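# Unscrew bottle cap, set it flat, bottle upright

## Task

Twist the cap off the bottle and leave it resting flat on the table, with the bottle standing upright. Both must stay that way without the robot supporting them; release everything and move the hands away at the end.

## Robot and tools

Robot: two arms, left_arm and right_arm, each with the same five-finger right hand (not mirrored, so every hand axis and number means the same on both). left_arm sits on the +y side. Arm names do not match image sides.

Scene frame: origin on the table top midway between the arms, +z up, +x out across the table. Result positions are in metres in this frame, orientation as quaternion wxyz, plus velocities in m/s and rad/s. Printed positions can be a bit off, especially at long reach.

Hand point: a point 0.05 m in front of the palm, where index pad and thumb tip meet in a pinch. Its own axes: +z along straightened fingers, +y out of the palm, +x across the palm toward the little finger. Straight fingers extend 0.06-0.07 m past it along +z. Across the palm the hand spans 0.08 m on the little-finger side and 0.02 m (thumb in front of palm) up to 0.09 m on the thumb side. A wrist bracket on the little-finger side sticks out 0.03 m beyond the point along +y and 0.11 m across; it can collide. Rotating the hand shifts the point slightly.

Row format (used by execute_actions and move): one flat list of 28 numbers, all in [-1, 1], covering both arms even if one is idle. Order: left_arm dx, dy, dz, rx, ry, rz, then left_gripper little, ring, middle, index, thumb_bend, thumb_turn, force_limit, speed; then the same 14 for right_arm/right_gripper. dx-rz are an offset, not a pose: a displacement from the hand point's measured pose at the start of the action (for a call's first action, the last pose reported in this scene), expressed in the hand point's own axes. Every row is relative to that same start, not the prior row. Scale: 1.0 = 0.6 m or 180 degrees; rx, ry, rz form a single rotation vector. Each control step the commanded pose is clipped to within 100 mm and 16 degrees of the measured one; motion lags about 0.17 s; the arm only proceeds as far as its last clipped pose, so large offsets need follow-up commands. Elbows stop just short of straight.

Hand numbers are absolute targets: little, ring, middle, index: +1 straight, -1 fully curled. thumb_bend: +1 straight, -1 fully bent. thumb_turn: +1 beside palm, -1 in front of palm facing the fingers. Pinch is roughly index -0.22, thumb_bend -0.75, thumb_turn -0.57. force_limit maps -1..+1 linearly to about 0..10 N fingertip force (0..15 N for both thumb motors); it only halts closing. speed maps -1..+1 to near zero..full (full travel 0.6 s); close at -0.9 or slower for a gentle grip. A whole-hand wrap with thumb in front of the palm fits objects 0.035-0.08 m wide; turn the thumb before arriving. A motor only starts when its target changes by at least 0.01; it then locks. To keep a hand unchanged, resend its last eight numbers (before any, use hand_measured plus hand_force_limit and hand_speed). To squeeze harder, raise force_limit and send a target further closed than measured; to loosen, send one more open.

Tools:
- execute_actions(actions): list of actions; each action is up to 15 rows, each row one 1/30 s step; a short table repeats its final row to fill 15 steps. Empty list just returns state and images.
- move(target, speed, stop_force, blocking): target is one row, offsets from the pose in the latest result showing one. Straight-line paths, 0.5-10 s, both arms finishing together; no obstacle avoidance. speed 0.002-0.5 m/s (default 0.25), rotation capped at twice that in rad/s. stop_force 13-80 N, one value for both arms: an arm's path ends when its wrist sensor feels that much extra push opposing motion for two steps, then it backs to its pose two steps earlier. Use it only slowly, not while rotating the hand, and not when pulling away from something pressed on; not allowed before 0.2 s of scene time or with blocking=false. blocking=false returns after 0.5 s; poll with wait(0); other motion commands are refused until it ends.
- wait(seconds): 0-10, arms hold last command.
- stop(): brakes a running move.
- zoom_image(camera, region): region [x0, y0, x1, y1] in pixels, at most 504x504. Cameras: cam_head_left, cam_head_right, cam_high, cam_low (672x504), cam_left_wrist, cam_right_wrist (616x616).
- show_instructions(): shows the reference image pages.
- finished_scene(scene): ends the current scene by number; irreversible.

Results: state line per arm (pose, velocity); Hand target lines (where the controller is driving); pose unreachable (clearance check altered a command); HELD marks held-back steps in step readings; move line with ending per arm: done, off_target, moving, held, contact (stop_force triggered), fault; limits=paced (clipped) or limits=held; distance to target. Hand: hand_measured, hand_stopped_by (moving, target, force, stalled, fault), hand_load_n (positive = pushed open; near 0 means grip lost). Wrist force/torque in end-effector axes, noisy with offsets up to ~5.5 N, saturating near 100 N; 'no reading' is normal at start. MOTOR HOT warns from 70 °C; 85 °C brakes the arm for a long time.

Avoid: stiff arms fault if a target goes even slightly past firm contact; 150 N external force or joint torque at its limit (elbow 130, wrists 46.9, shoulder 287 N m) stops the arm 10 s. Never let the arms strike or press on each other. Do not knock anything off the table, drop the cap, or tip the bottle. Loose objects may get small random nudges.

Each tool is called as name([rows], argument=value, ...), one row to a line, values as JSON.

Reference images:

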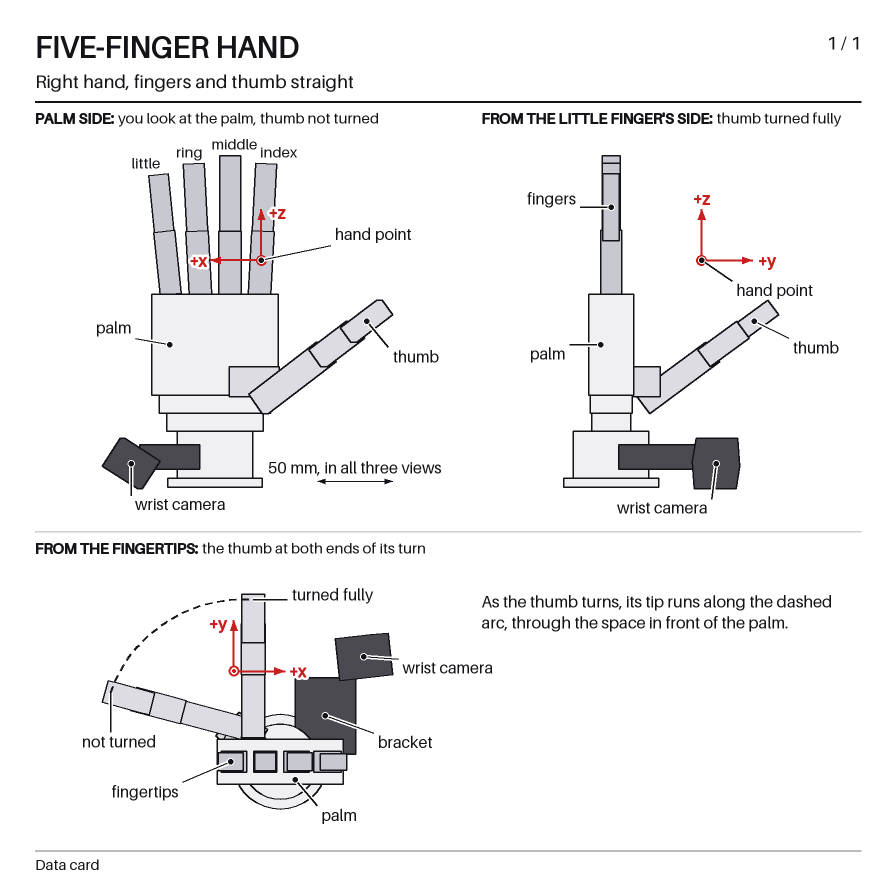

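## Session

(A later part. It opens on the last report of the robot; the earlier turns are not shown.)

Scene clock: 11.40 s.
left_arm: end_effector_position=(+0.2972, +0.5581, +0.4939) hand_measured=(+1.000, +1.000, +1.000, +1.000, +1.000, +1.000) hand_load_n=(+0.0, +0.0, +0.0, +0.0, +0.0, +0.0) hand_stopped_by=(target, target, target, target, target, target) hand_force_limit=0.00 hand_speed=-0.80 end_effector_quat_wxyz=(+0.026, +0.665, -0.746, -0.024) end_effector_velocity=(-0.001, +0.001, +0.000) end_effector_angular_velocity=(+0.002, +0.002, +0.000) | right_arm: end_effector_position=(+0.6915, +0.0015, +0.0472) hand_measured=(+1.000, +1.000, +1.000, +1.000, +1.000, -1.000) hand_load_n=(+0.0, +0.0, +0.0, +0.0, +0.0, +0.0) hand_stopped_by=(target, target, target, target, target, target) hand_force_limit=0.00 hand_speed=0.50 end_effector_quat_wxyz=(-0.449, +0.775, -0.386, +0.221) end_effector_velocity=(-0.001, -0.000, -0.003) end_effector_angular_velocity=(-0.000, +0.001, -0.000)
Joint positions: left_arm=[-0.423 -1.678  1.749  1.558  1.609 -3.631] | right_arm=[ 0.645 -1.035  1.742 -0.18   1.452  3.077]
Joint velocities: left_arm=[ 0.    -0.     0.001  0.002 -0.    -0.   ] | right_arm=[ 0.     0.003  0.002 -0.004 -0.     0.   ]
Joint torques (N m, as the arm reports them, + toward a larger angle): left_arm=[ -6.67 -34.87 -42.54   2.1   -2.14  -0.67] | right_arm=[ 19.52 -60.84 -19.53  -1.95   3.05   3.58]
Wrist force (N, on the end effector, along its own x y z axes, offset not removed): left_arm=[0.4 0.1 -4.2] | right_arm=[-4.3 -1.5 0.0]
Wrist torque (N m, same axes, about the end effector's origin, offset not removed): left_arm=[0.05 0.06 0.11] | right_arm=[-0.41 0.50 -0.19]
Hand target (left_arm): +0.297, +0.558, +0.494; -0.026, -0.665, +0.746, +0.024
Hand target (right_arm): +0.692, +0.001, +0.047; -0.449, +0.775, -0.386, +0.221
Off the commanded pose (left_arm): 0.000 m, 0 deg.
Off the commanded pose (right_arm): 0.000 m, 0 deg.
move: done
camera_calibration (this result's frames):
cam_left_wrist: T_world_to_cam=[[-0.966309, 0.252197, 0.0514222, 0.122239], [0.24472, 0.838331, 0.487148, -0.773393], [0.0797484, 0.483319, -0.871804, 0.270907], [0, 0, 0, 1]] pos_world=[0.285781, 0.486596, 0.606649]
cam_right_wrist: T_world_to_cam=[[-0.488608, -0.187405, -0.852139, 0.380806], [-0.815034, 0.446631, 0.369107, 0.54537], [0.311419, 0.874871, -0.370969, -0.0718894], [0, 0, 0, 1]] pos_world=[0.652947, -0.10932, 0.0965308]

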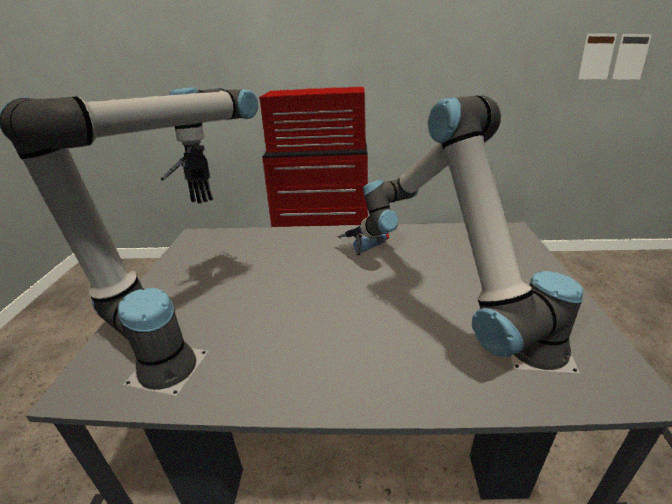

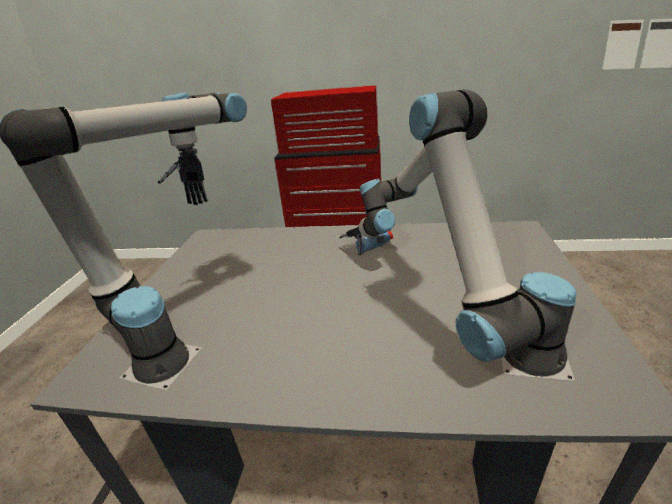

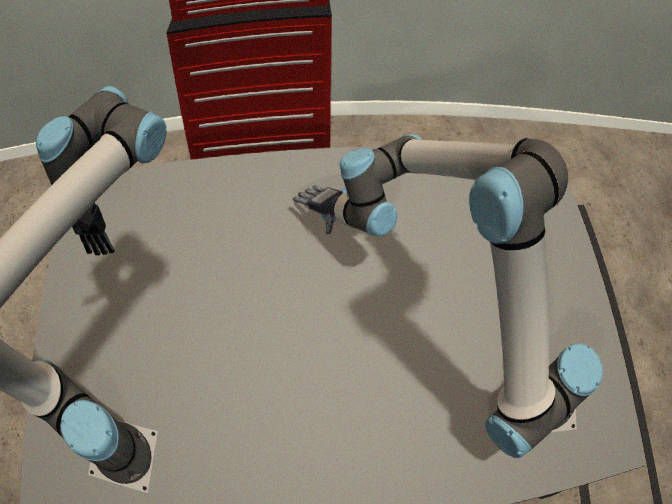

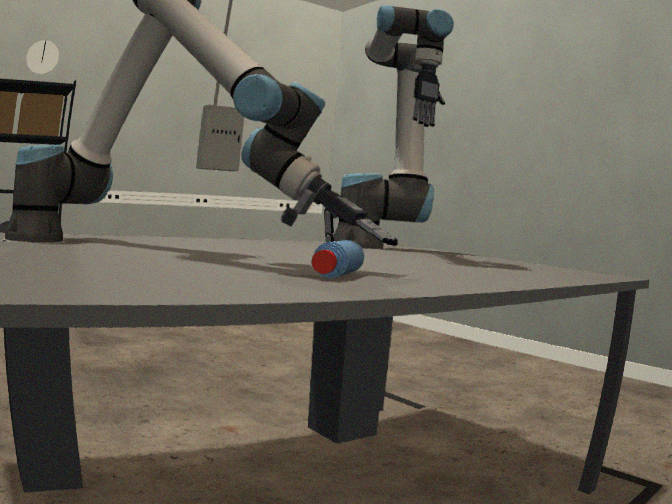

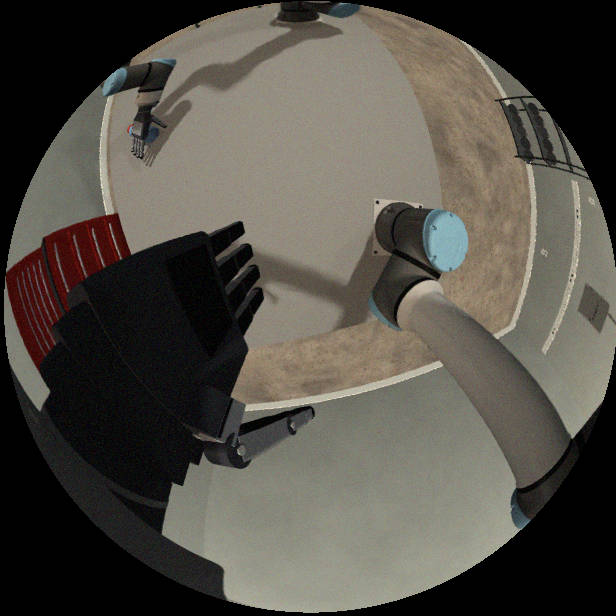

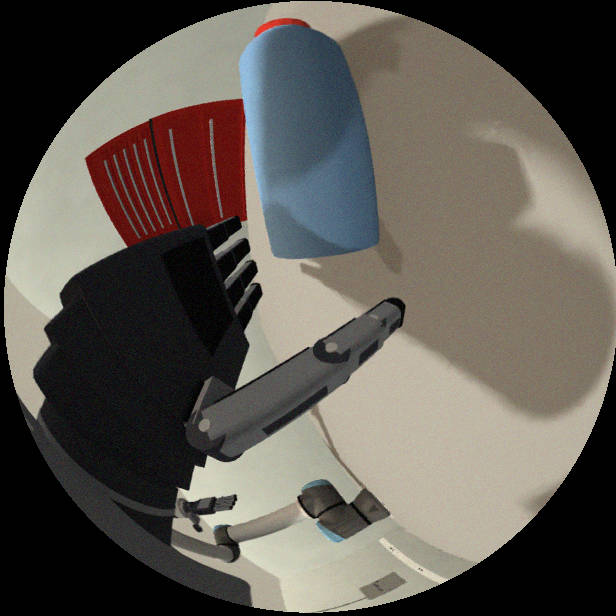

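move(target=[0,0,0,0,0,0,1,1,1,1,1,1,0,-0.8, 0,0.025,-0.043,0,0,0,1,1,1,1,1,-1,0,0.5], speed=0.08)

move(target=[0,0,0,0,0,0,1,1,1,1,1,1,0,-0.8, 0.1,0,0,0,0,0,1,1,1,1,1,-1,0,0.5], speed=0.08)

Scene clock: 13.00 s.
left_arm: end_effector_position=(+0.2972, +0.5581, +0.4939) hand_measured=(+1.000, +1.000, +1.000, +1.000, +1.000, +1.000) hand_load_n=(+0.0, +0.0, +0.0, +0.0, +0.0, +0.0) hand_stopped_by=(target, target, target, target, target, target) hand_force_limit=0.00 hand_speed=-0.80 end_effector_quat_wxyz=(+0.026, +0.665, -0.746, -0.024) end_effector_velocity=(+0.000, -0.000, +0.000) end_effector_angular_velocity=(+0.000, -0.002, -0.000) | right_arm: end_effector_position=(+0.6680, -0.0164, +0.0470) hand_measured=(+1.000, +1.000, +1.000, +1.000, +1.000, -1.000) hand_load_n=(+0.0, +0.0, +0.0, +0.0, +0.0, +0.0) hand_stopped_by=(target, target, target, target, target, target) hand_force_limit=0.00 hand_speed=0.50 end_effector_quat_wxyz=(-0.449, +0.775, -0.386, +0.221) end_effector_velocity=(-0.002, -0.002, -0.001) end_effector_angular_velocity=(-0.000, +0.000, -0.000)
Joint positions: left_arm=[-0.423 -1.678  1.749  1.558  1.609 -3.631] | right_arm=[ 0.639 -1.072  1.806 -0.207  1.447  3.074]
Joint velocities: left_arm=[-0.    -0.    -0.001 -0.001 -0.001 -0.   ] | right_arm=[-0.001 -0.001  0.005 -0.003 -0.    -0.   ]
Joint torques (N m, as the arm reports them, + toward a larger angle): left_arm=[ -6.02 -33.59 -41.74   2.13  -2.27  -0.67] | right_arm=[-16.16 -81.33 -19.75  -2.72  -3.89  -3.7 ]
Wrist force (N, on the end effector, along its own x y z axes, offset not removed): left_arm=[-1.7 -0.4 -5.3] | right_arm=[-1.7 5.6 -4.9]
Wrist torque (N m, same axes, about the end effector's origin, offset not removed): left_arm=[0.06 0.42 -0.06] | right_arm=[0.89 0.69 0.20]
Hand target (left_arm): +0.297, +0.558, +0.494; -0.026, -0.665, +0.746, +0.024
Hand target (right_arm): +0.668, -0.017, +0.047; -0.449, +0.775, -0.386, +0.221
Off the commanded pose (left_arm): 0.000 m, 0 deg.
Off the commanded pose (right_arm): 0.000 m, 0 deg.
move: done
camera_calibration (this result's frames):
cam_left_wrist: T_world_to_cam=[[-0.966309, 0.252197, 0.0514218, 0.12224], [0.244719, 0.838331, 0.487148, -0.773393], [0.0797486, 0.483319, -0.871804, 0.270907], [0, 0, 0, 1]] pos_world=[0.285781, 0.486596, 0.606649]
cam_right_wrist: T_world_to_cam=[[-0.488628, -0.187416, -0.852126, 0.365848], [-0.815025, 0.446637, 0.36912, 0.534182], [0.311412, 0.874866, -0.370988, -0.0490054], [0, 0, 0, 1]] pos_world=[0.629396, -0.127146, 0.0963911]

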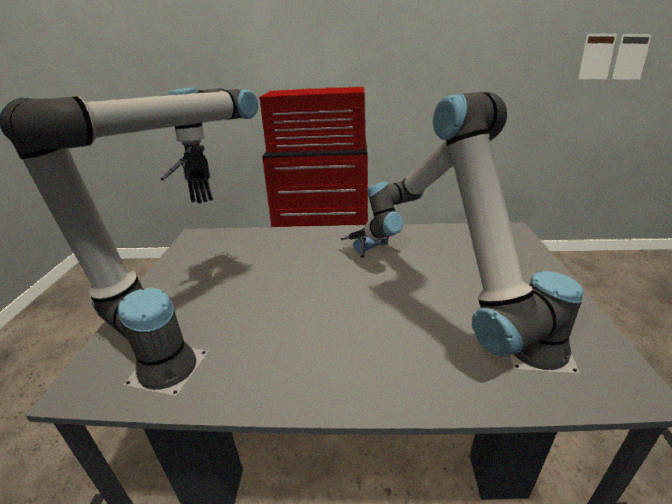

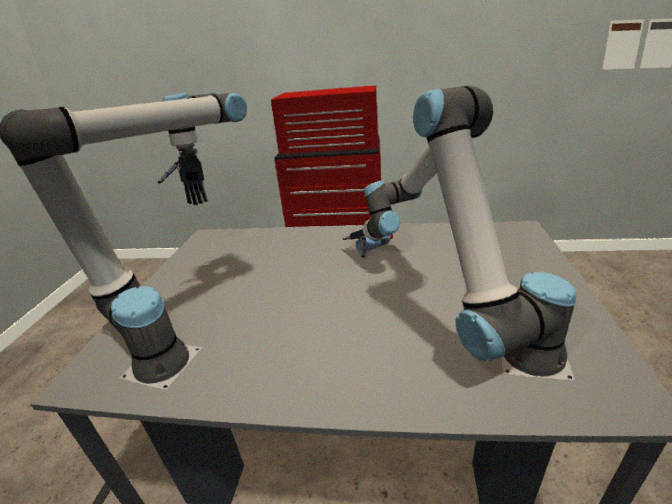

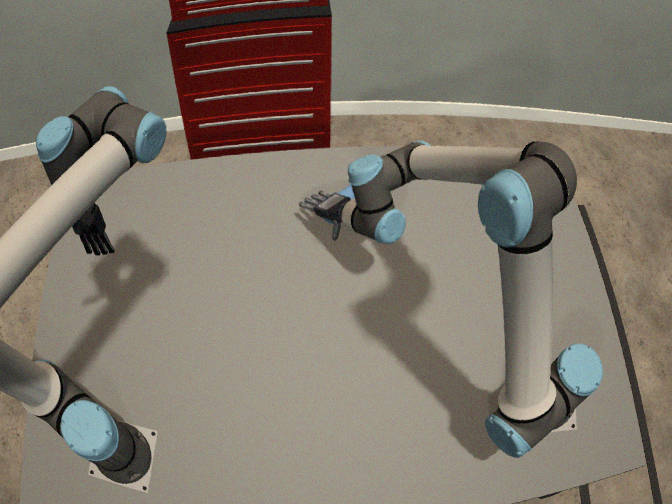

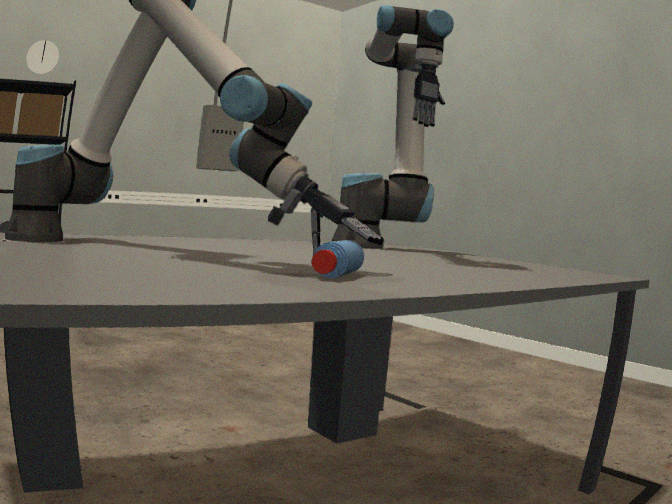

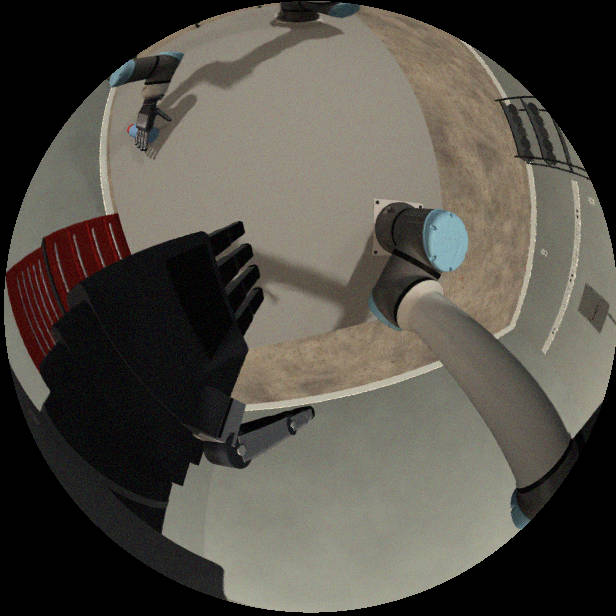

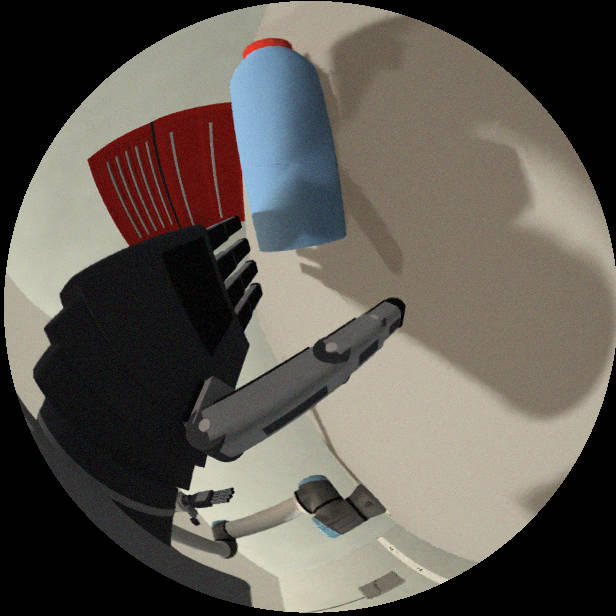

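Scene clock: 14.23 s.
left_arm: end_effector_position=(+0.2972, +0.5581, +0.4939) hand_measured=(+1.000, +1.000, +1.000, +1.000, +1.000, +1.000) hand_load_n=(+0.0, +0.0, +0.0, +0.0, +0.0, +0.0) hand_stopped_by=(target, target, target, target, target, target) hand_force_limit=0.00 hand_speed=-0.80 end_effector_quat_wxyz=(+0.026, +0.665, -0.746, -0.024) end_effector_velocity=(+0.001, -0.000, +0.000) end_effector_angular_velocity=(-0.001, -0.002, -0.000) | right_arm: end_effector_position=(+0.7040, -0.0640, +0.0469) hand_measured=(+1.000, +1.000, +1.000, +1.000, +1.000, -1.000) hand_load_n=(+0.0, +0.0, +0.0, +0.0, +0.0, +0.0) hand_stopped_by=(target, target, target, target, target, target) hand_force_limit=0.00 hand_speed=0.50 end_effector_quat_wxyz=(-0.449, +0.775, -0.386, +0.221) end_effector_velocity=(+0.000, -0.003, -0.001) end_effector_angular_velocity=(-0.001, +0.003, +0.001)
Joint positions: left_arm=[-0.423 -1.678  1.749  1.558  1.609 -3.631] | right_arm=[ 0.55  -1.077  1.815 -0.203  1.37   3.028]
Joint velocities: left_arm=[-0.    -0.    -0.001 -0.001 -0.     0.   ] | right_arm=[-0.004  0.     0.001  0.002 -0.004 -0.002]
Joint torques (N m, as the arm reports them, + toward a larger angle): left_arm=[ -7.02 -35.76 -41.9    2.37  -2.32  -0.73] | right_arm=[-15.08 -77.57 -19.76   3.99  -2.91  -3.37]
Wrist force (N, on the end effector, along its own x y z axes, offset not removed): left_arm=[-0.6 -1.5 -1.5] | right_arm=[4.5 0.4 2.8]
Wrist torque (N m, same axes, about the end effector's origin, offset not removed): left_arm=[-0.41 0.12 -0.03] | right_arm=[-0.17 -0.76 0.39]
Hand target (left_arm): +0.297, +0.558, +0.494; -0.026, -0.665, +0.746, +0.024
Hand target (right_arm): +0.704, -0.064, +0.047; -0.449, +0.775, -0.386, +0.221
Off the commanded pose (left_arm): 0.000 m, 0 deg.
Off the commanded pose (right_arm): 0.000 m, 0 deg.
move: done
camera_calibration (this result's frames):
cam_left_wrist: T_world_to_cam=[[-0.966309, 0.252197, 0.0514223, 0.122239], [0.24472, 0.838331, 0.487148, -0.773393], [0.0797484, 0.483319, -0.871804, 0.270907], [0, 0, 0, 1]] pos_world=[0.285781, 0.486596, 0.606649]
cam_right_wrist: T_world_to_cam=[[-0.488647, -0.187317, -0.852136, 0.374422], [-0.815005, 0.446627, 0.369177, 0.584832], [0.311435, 0.874892, -0.370907, -0.018662], [0, 0, 0, 1]] pos_world=[0.665413, -0.174739, 0.0962307]

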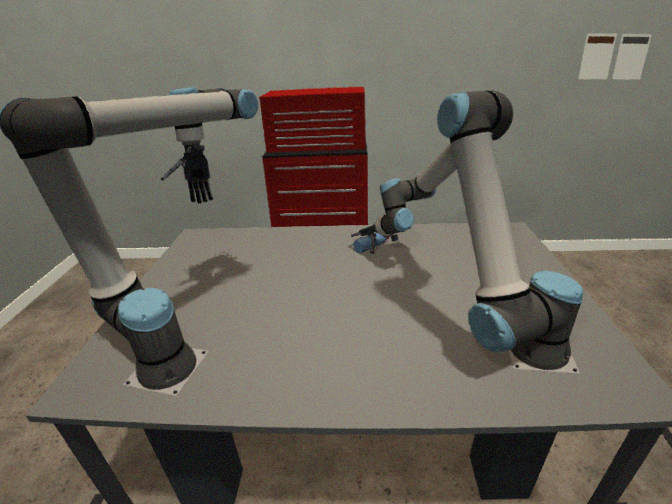

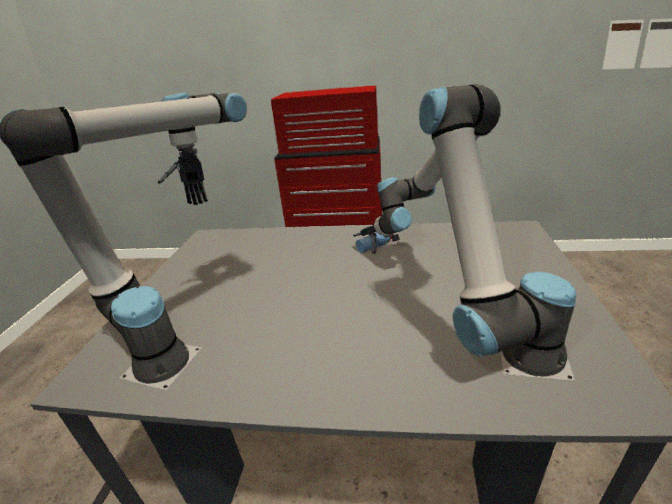

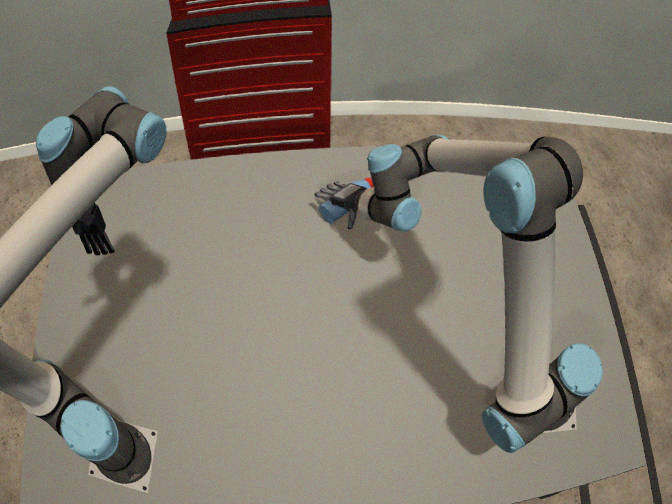

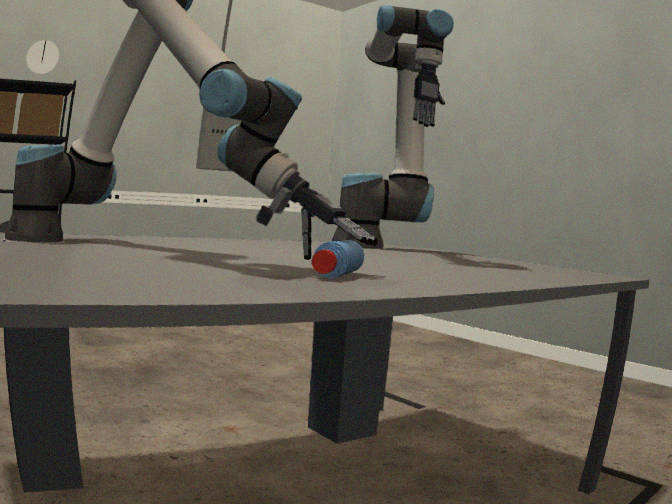

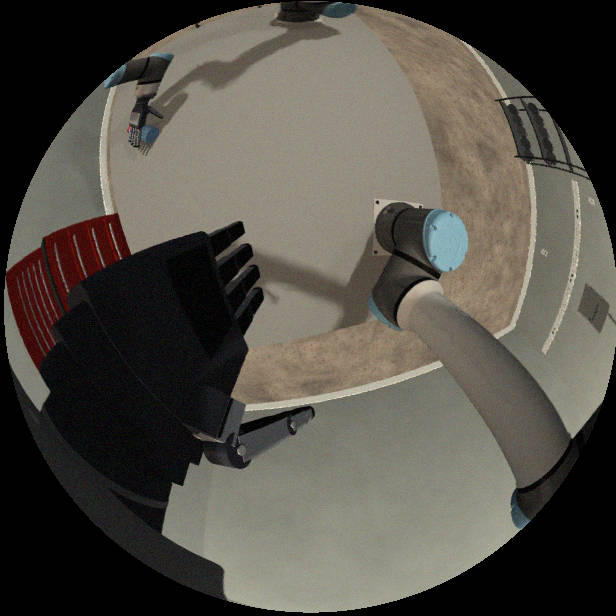

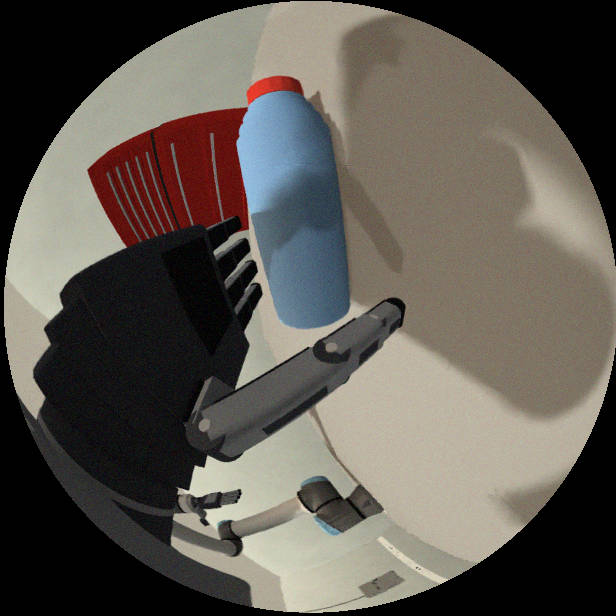

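move(target=[0,0,0,0,0,0,1,1,1,1,1,1,0,-0.8, 0,0.005,0.042,0,0,0,1,1,1,1,1,-1,0,0.5], speed=0.05)

move(target=[0,0,0,0,0,0,1,1,1,1,1,1,0,-0.8, 0,0,0,0,0,0,-1,-1,-1,-1,-1,-1,1,-0.3])

Scene clock: 15.83 s.
left_arm: end_effector_position=(+0.2972, +0.5581, +0.4939) hand_measured=(+1.000, +1.000, +1.000, +1.000, +1.000, +1.000) hand_load_n=(+0.0, +0.0, +0.0, +0.0, +0.0, +0.0) hand_stopped_by=(target, target, target, target, target, target) hand_force_limit=0.00 hand_speed=-0.80 end_effector_quat_wxyz=(+0.026, +0.665, -0.746, -0.024) end_effector_velocity=(-0.000, +0.000, +0.000) end_effector_angular_velocity=(+0.000, +0.000, -0.000) | right_arm: end_effector_position=(+0.7200, -0.0518, +0.0319) hand_measured=(+1.000, +1.000, +1.000, +1.000, +1.000, -1.000) hand_load_n=(+0.0, +0.0, +0.0, +0.0, +0.0, +0.0) hand_stopped_by=(target, target, target, target, target, target) hand_force_limit=0.00 hand_speed=0.50 end_effector_quat_wxyz=(-0.449, +0.775, -0.386, +0.221) end_effector_velocity=(+0.001, +0.001, -0.001) end_effector_angular_velocity=(-0.001, +0.001, +0.000)
Joint positions: left_arm=[-0.423 -1.678  1.749  1.558  1.609 -3.631] | right_arm=[ 0.557 -1.034  1.777 -0.209  1.376  3.032]
Joint velocities: left_arm=[-0.    -0.001  0.001  0.    -0.     0.   ] | right_arm=[ 0.001  0.003 -0.003  0.001  0.001  0.   ]
Joint torques (N m, as the arm reports them, + toward a larger angle): left_arm=[ -6.52 -35.95 -41.47   1.93  -2.18  -0.43] | right_arm=[ 21.15 -56.78 -46.53  -3.01   3.14   4.05]
Wrist force (N, on the end effector, along its own x y z axes, offset not removed): left_arm=[-2.6 0.2 -4.9] | right_arm=[0.9 0.2 2.7]
Wrist torque (N m, same axes, about the end effector's origin, offset not removed): left_arm=[0.15 0.58 -0.08] | right_arm=[-0.29 -0.20 0.15]
Hand target (left_arm): +0.297, +0.558, +0.494; -0.026, -0.665, +0.746, +0.024
Hand target (right_arm): +0.720, -0.052, +0.032; -0.449, +0.775, -0.386, +0.221
Off the commanded pose (left_arm): 0.000 m, 0 deg.
Off the commanded pose (right_arm): 0.000 m, 0 deg.
move: done
camera_calibration (this result's frames):
cam_left_wrist: T_world_to_cam=[[-0.966309, 0.252197, 0.051422, 0.12224], [0.244719, 0.838331, 0.487148, -0.773393], [0.0797484, 0.483319, -0.871804, 0.270907], [0, 0, 0, 1]] pos_world=[0.285781, 0.486596, 0.606649]
cam_right_wrist: T_world_to_cam=[[-0.488637, -0.187317, -0.852142, 0.371723], [-0.815009, 0.446626, 0.369167, 0.597975], [0.311438, 0.874893, -0.370904, -0.0398446], [0, 0, 0, 1]] pos_world=[0.681402, -0.162582, 0.0812294]

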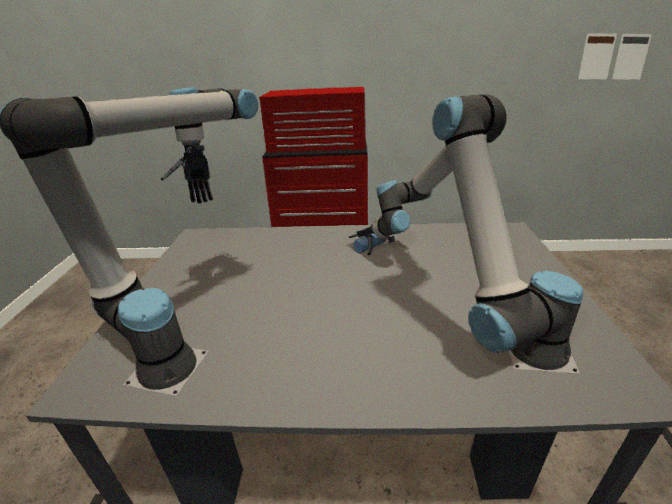

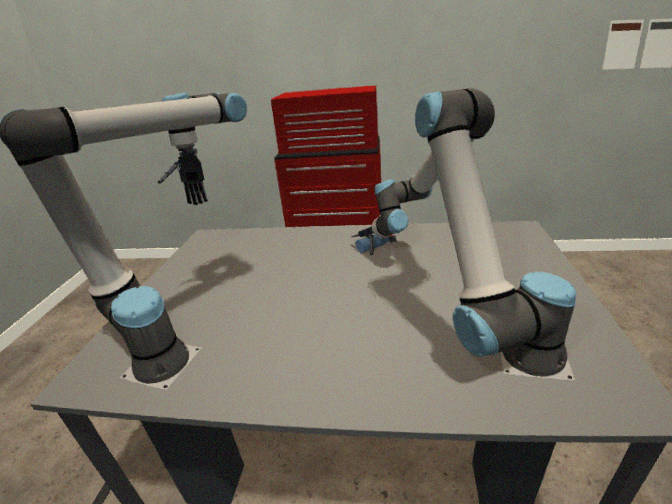

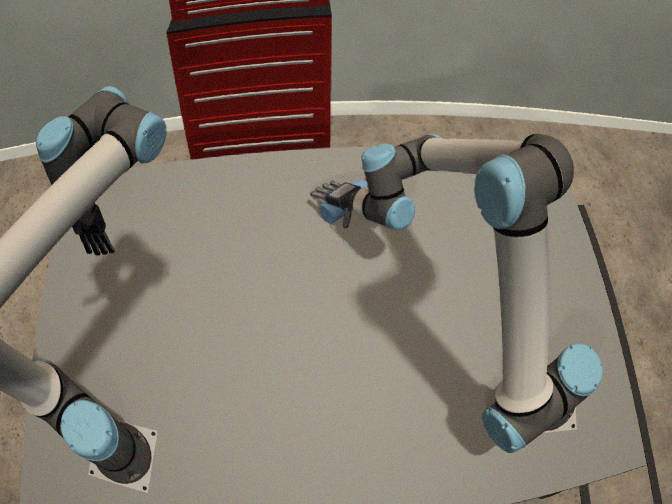

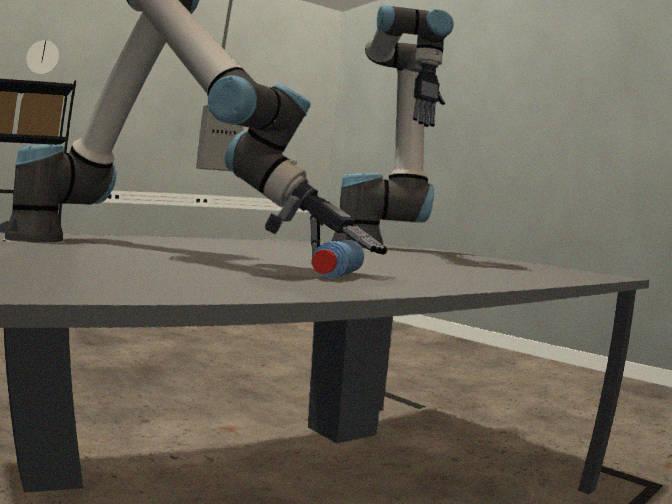

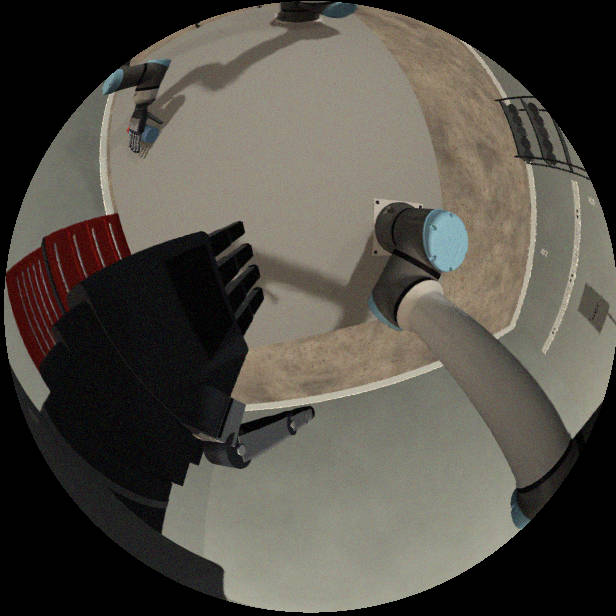

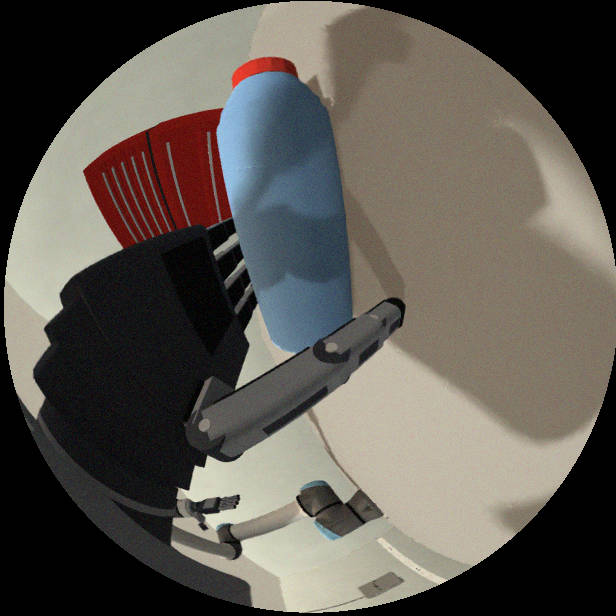

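Scene clock: 16.87 s.
left_arm: end_effector_position=(+0.2972, +0.5581, +0.4939) hand_measured=(+1.000, +1.000, +1.000, +1.000, +1.000, +1.000) hand_load_n=(+0.0, +0.0, +0.0, +0.0, +0.0, +0.0) hand_stopped_by=(target, target, target, target, target, target) hand_force_limit=0.00 hand_speed=-0.80 end_effector_quat_wxyz=(+0.026, +0.665, -0.746, -0.024) end_effector_velocity=(-0.000, +0.000, +0.000) end_effector_angular_velocity=(-0.000, -0.000, +0.001) | right_arm: end_effector_position=(+0.7200, -0.0517, +0.0320) hand_measured=(+0.114, +0.132, +0.154, +0.164, +0.562, -0.998) hand_load_n=(+9.5, +9.0, +5.0, +8.5, +29.0, +14.0) hand_stopped_by=(force, force, force, force, force, target) hand_force_limit=1.00 hand_speed=-0.30 end_effector_quat_wxyz=(-0.449, +0.775, -0.386, +0.221) end_effector_velocity=(+0.000, +0.000, +0.001) end_effector_angular_velocity=(+0.000, -0.001, -0.000)
Joint positions: left_arm=[-0.423 -1.678  1.749  1.558  1.609 -3.631] | right_arm=[ 0.557 -1.034  1.777 -0.209  1.376  3.032]
Joint velocities: left_arm=[ 0.001 -0.    -0.     0.001  0.     0.   ] | right_arm=[-0.    -0.001 -0.     0.     0.     0.   ]
Joint torques (N m, as the arm reports them, + toward a larger angle): left_arm=[ -6.93 -36.33 -41.31   1.98  -2.19  -0.66] | right_arm=[  5.5  -68.16 -14.3   -0.37   1.52   1.48]
Wrist force (N, on the end effector, along its own x y z axes, offset not removed): left_arm=[-2.4 1.7 -3.0] | right_arm=[-0.9 -14.5 -2.4]
Wrist torque (N m, same axes, about the end effector's origin, offset not removed): left_arm=[0.26 0.41 -0.10] | right_arm=[-1.23 0.32 -0.33]
Hand target (left_arm): +0.297, +0.558, +0.494; -0.026, -0.665, +0.746, +0.024
Hand target (right_arm): +0.720, -0.052, +0.032; -0.449, +0.775, -0.386, +0.221
Off the commanded pose (left_arm): 0.000 m, 0 deg.
Off the commanded pose (right_arm): 0.000 m, 0 deg.
move: done
camera_calibration (this result's frames):
cam_left_wrist: T_world_to_cam=[[-0.966309, 0.252197, 0.051422, 0.12224], [0.244719, 0.838331, 0.487148, -0.773393], [0.0797485, 0.483319, -0.871804, 0.270907], [0, 0, 0, 1]] pos_world=[0.285781, 0.486596, 0.606649]
cam_right_wrist: T_world_to_cam=[[-0.488464, -0.18724, -0.852258, 0.37176], [-0.815084, 0.446593, 0.369042, 0.598028], [0.311513, 0.874926, -0.370761, -0.0399321], [0, 0, 0, 1]] pos_world=[0.681474, -0.162529, 0.0813323]

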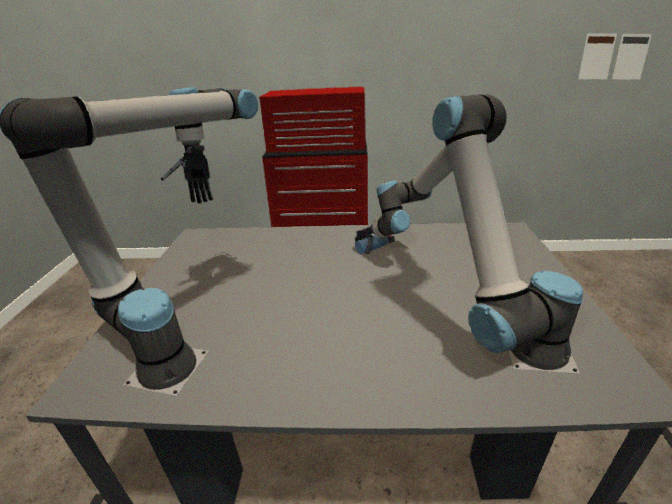

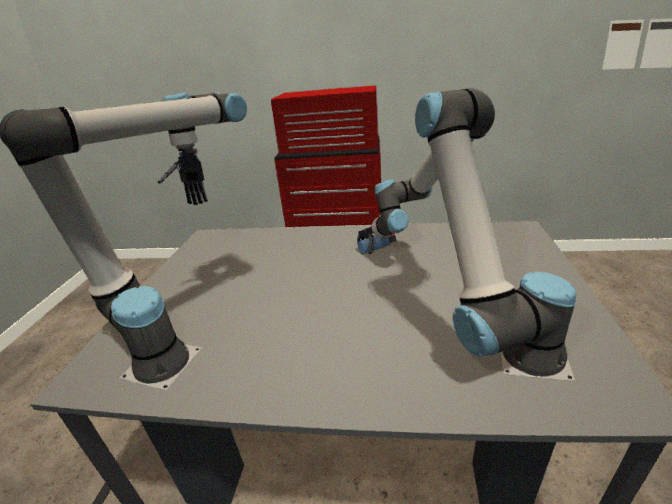

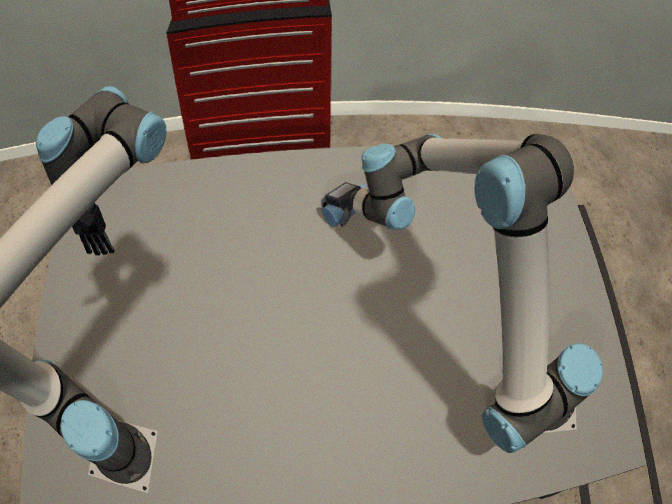

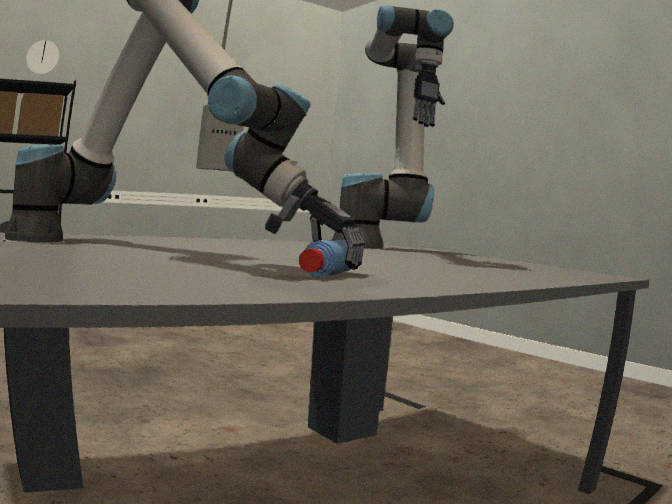

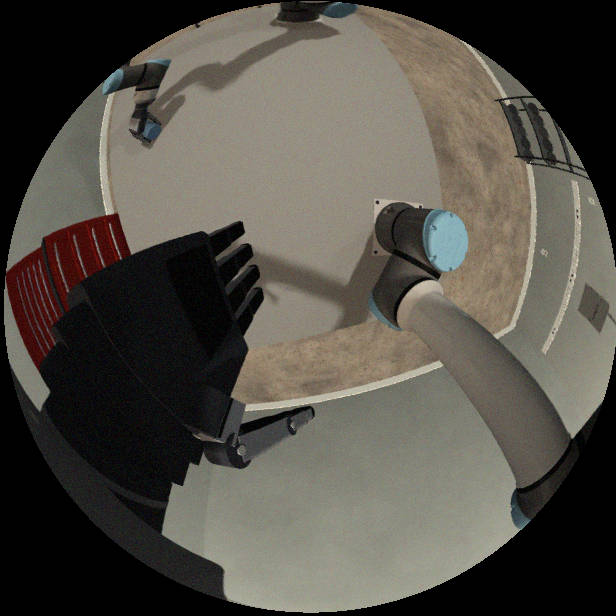

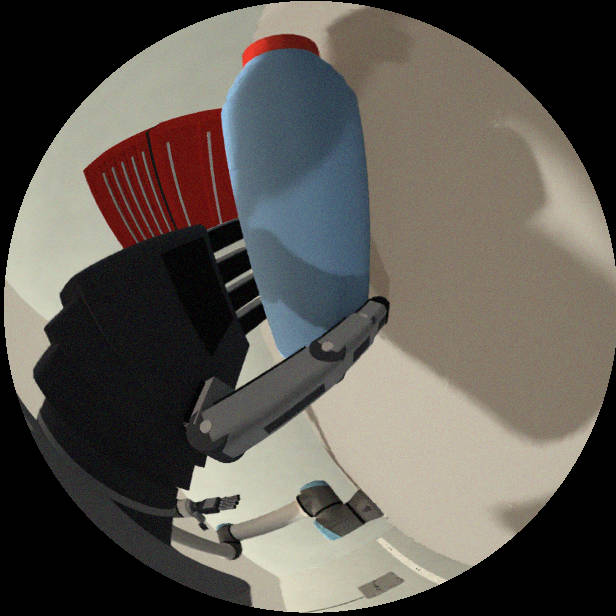

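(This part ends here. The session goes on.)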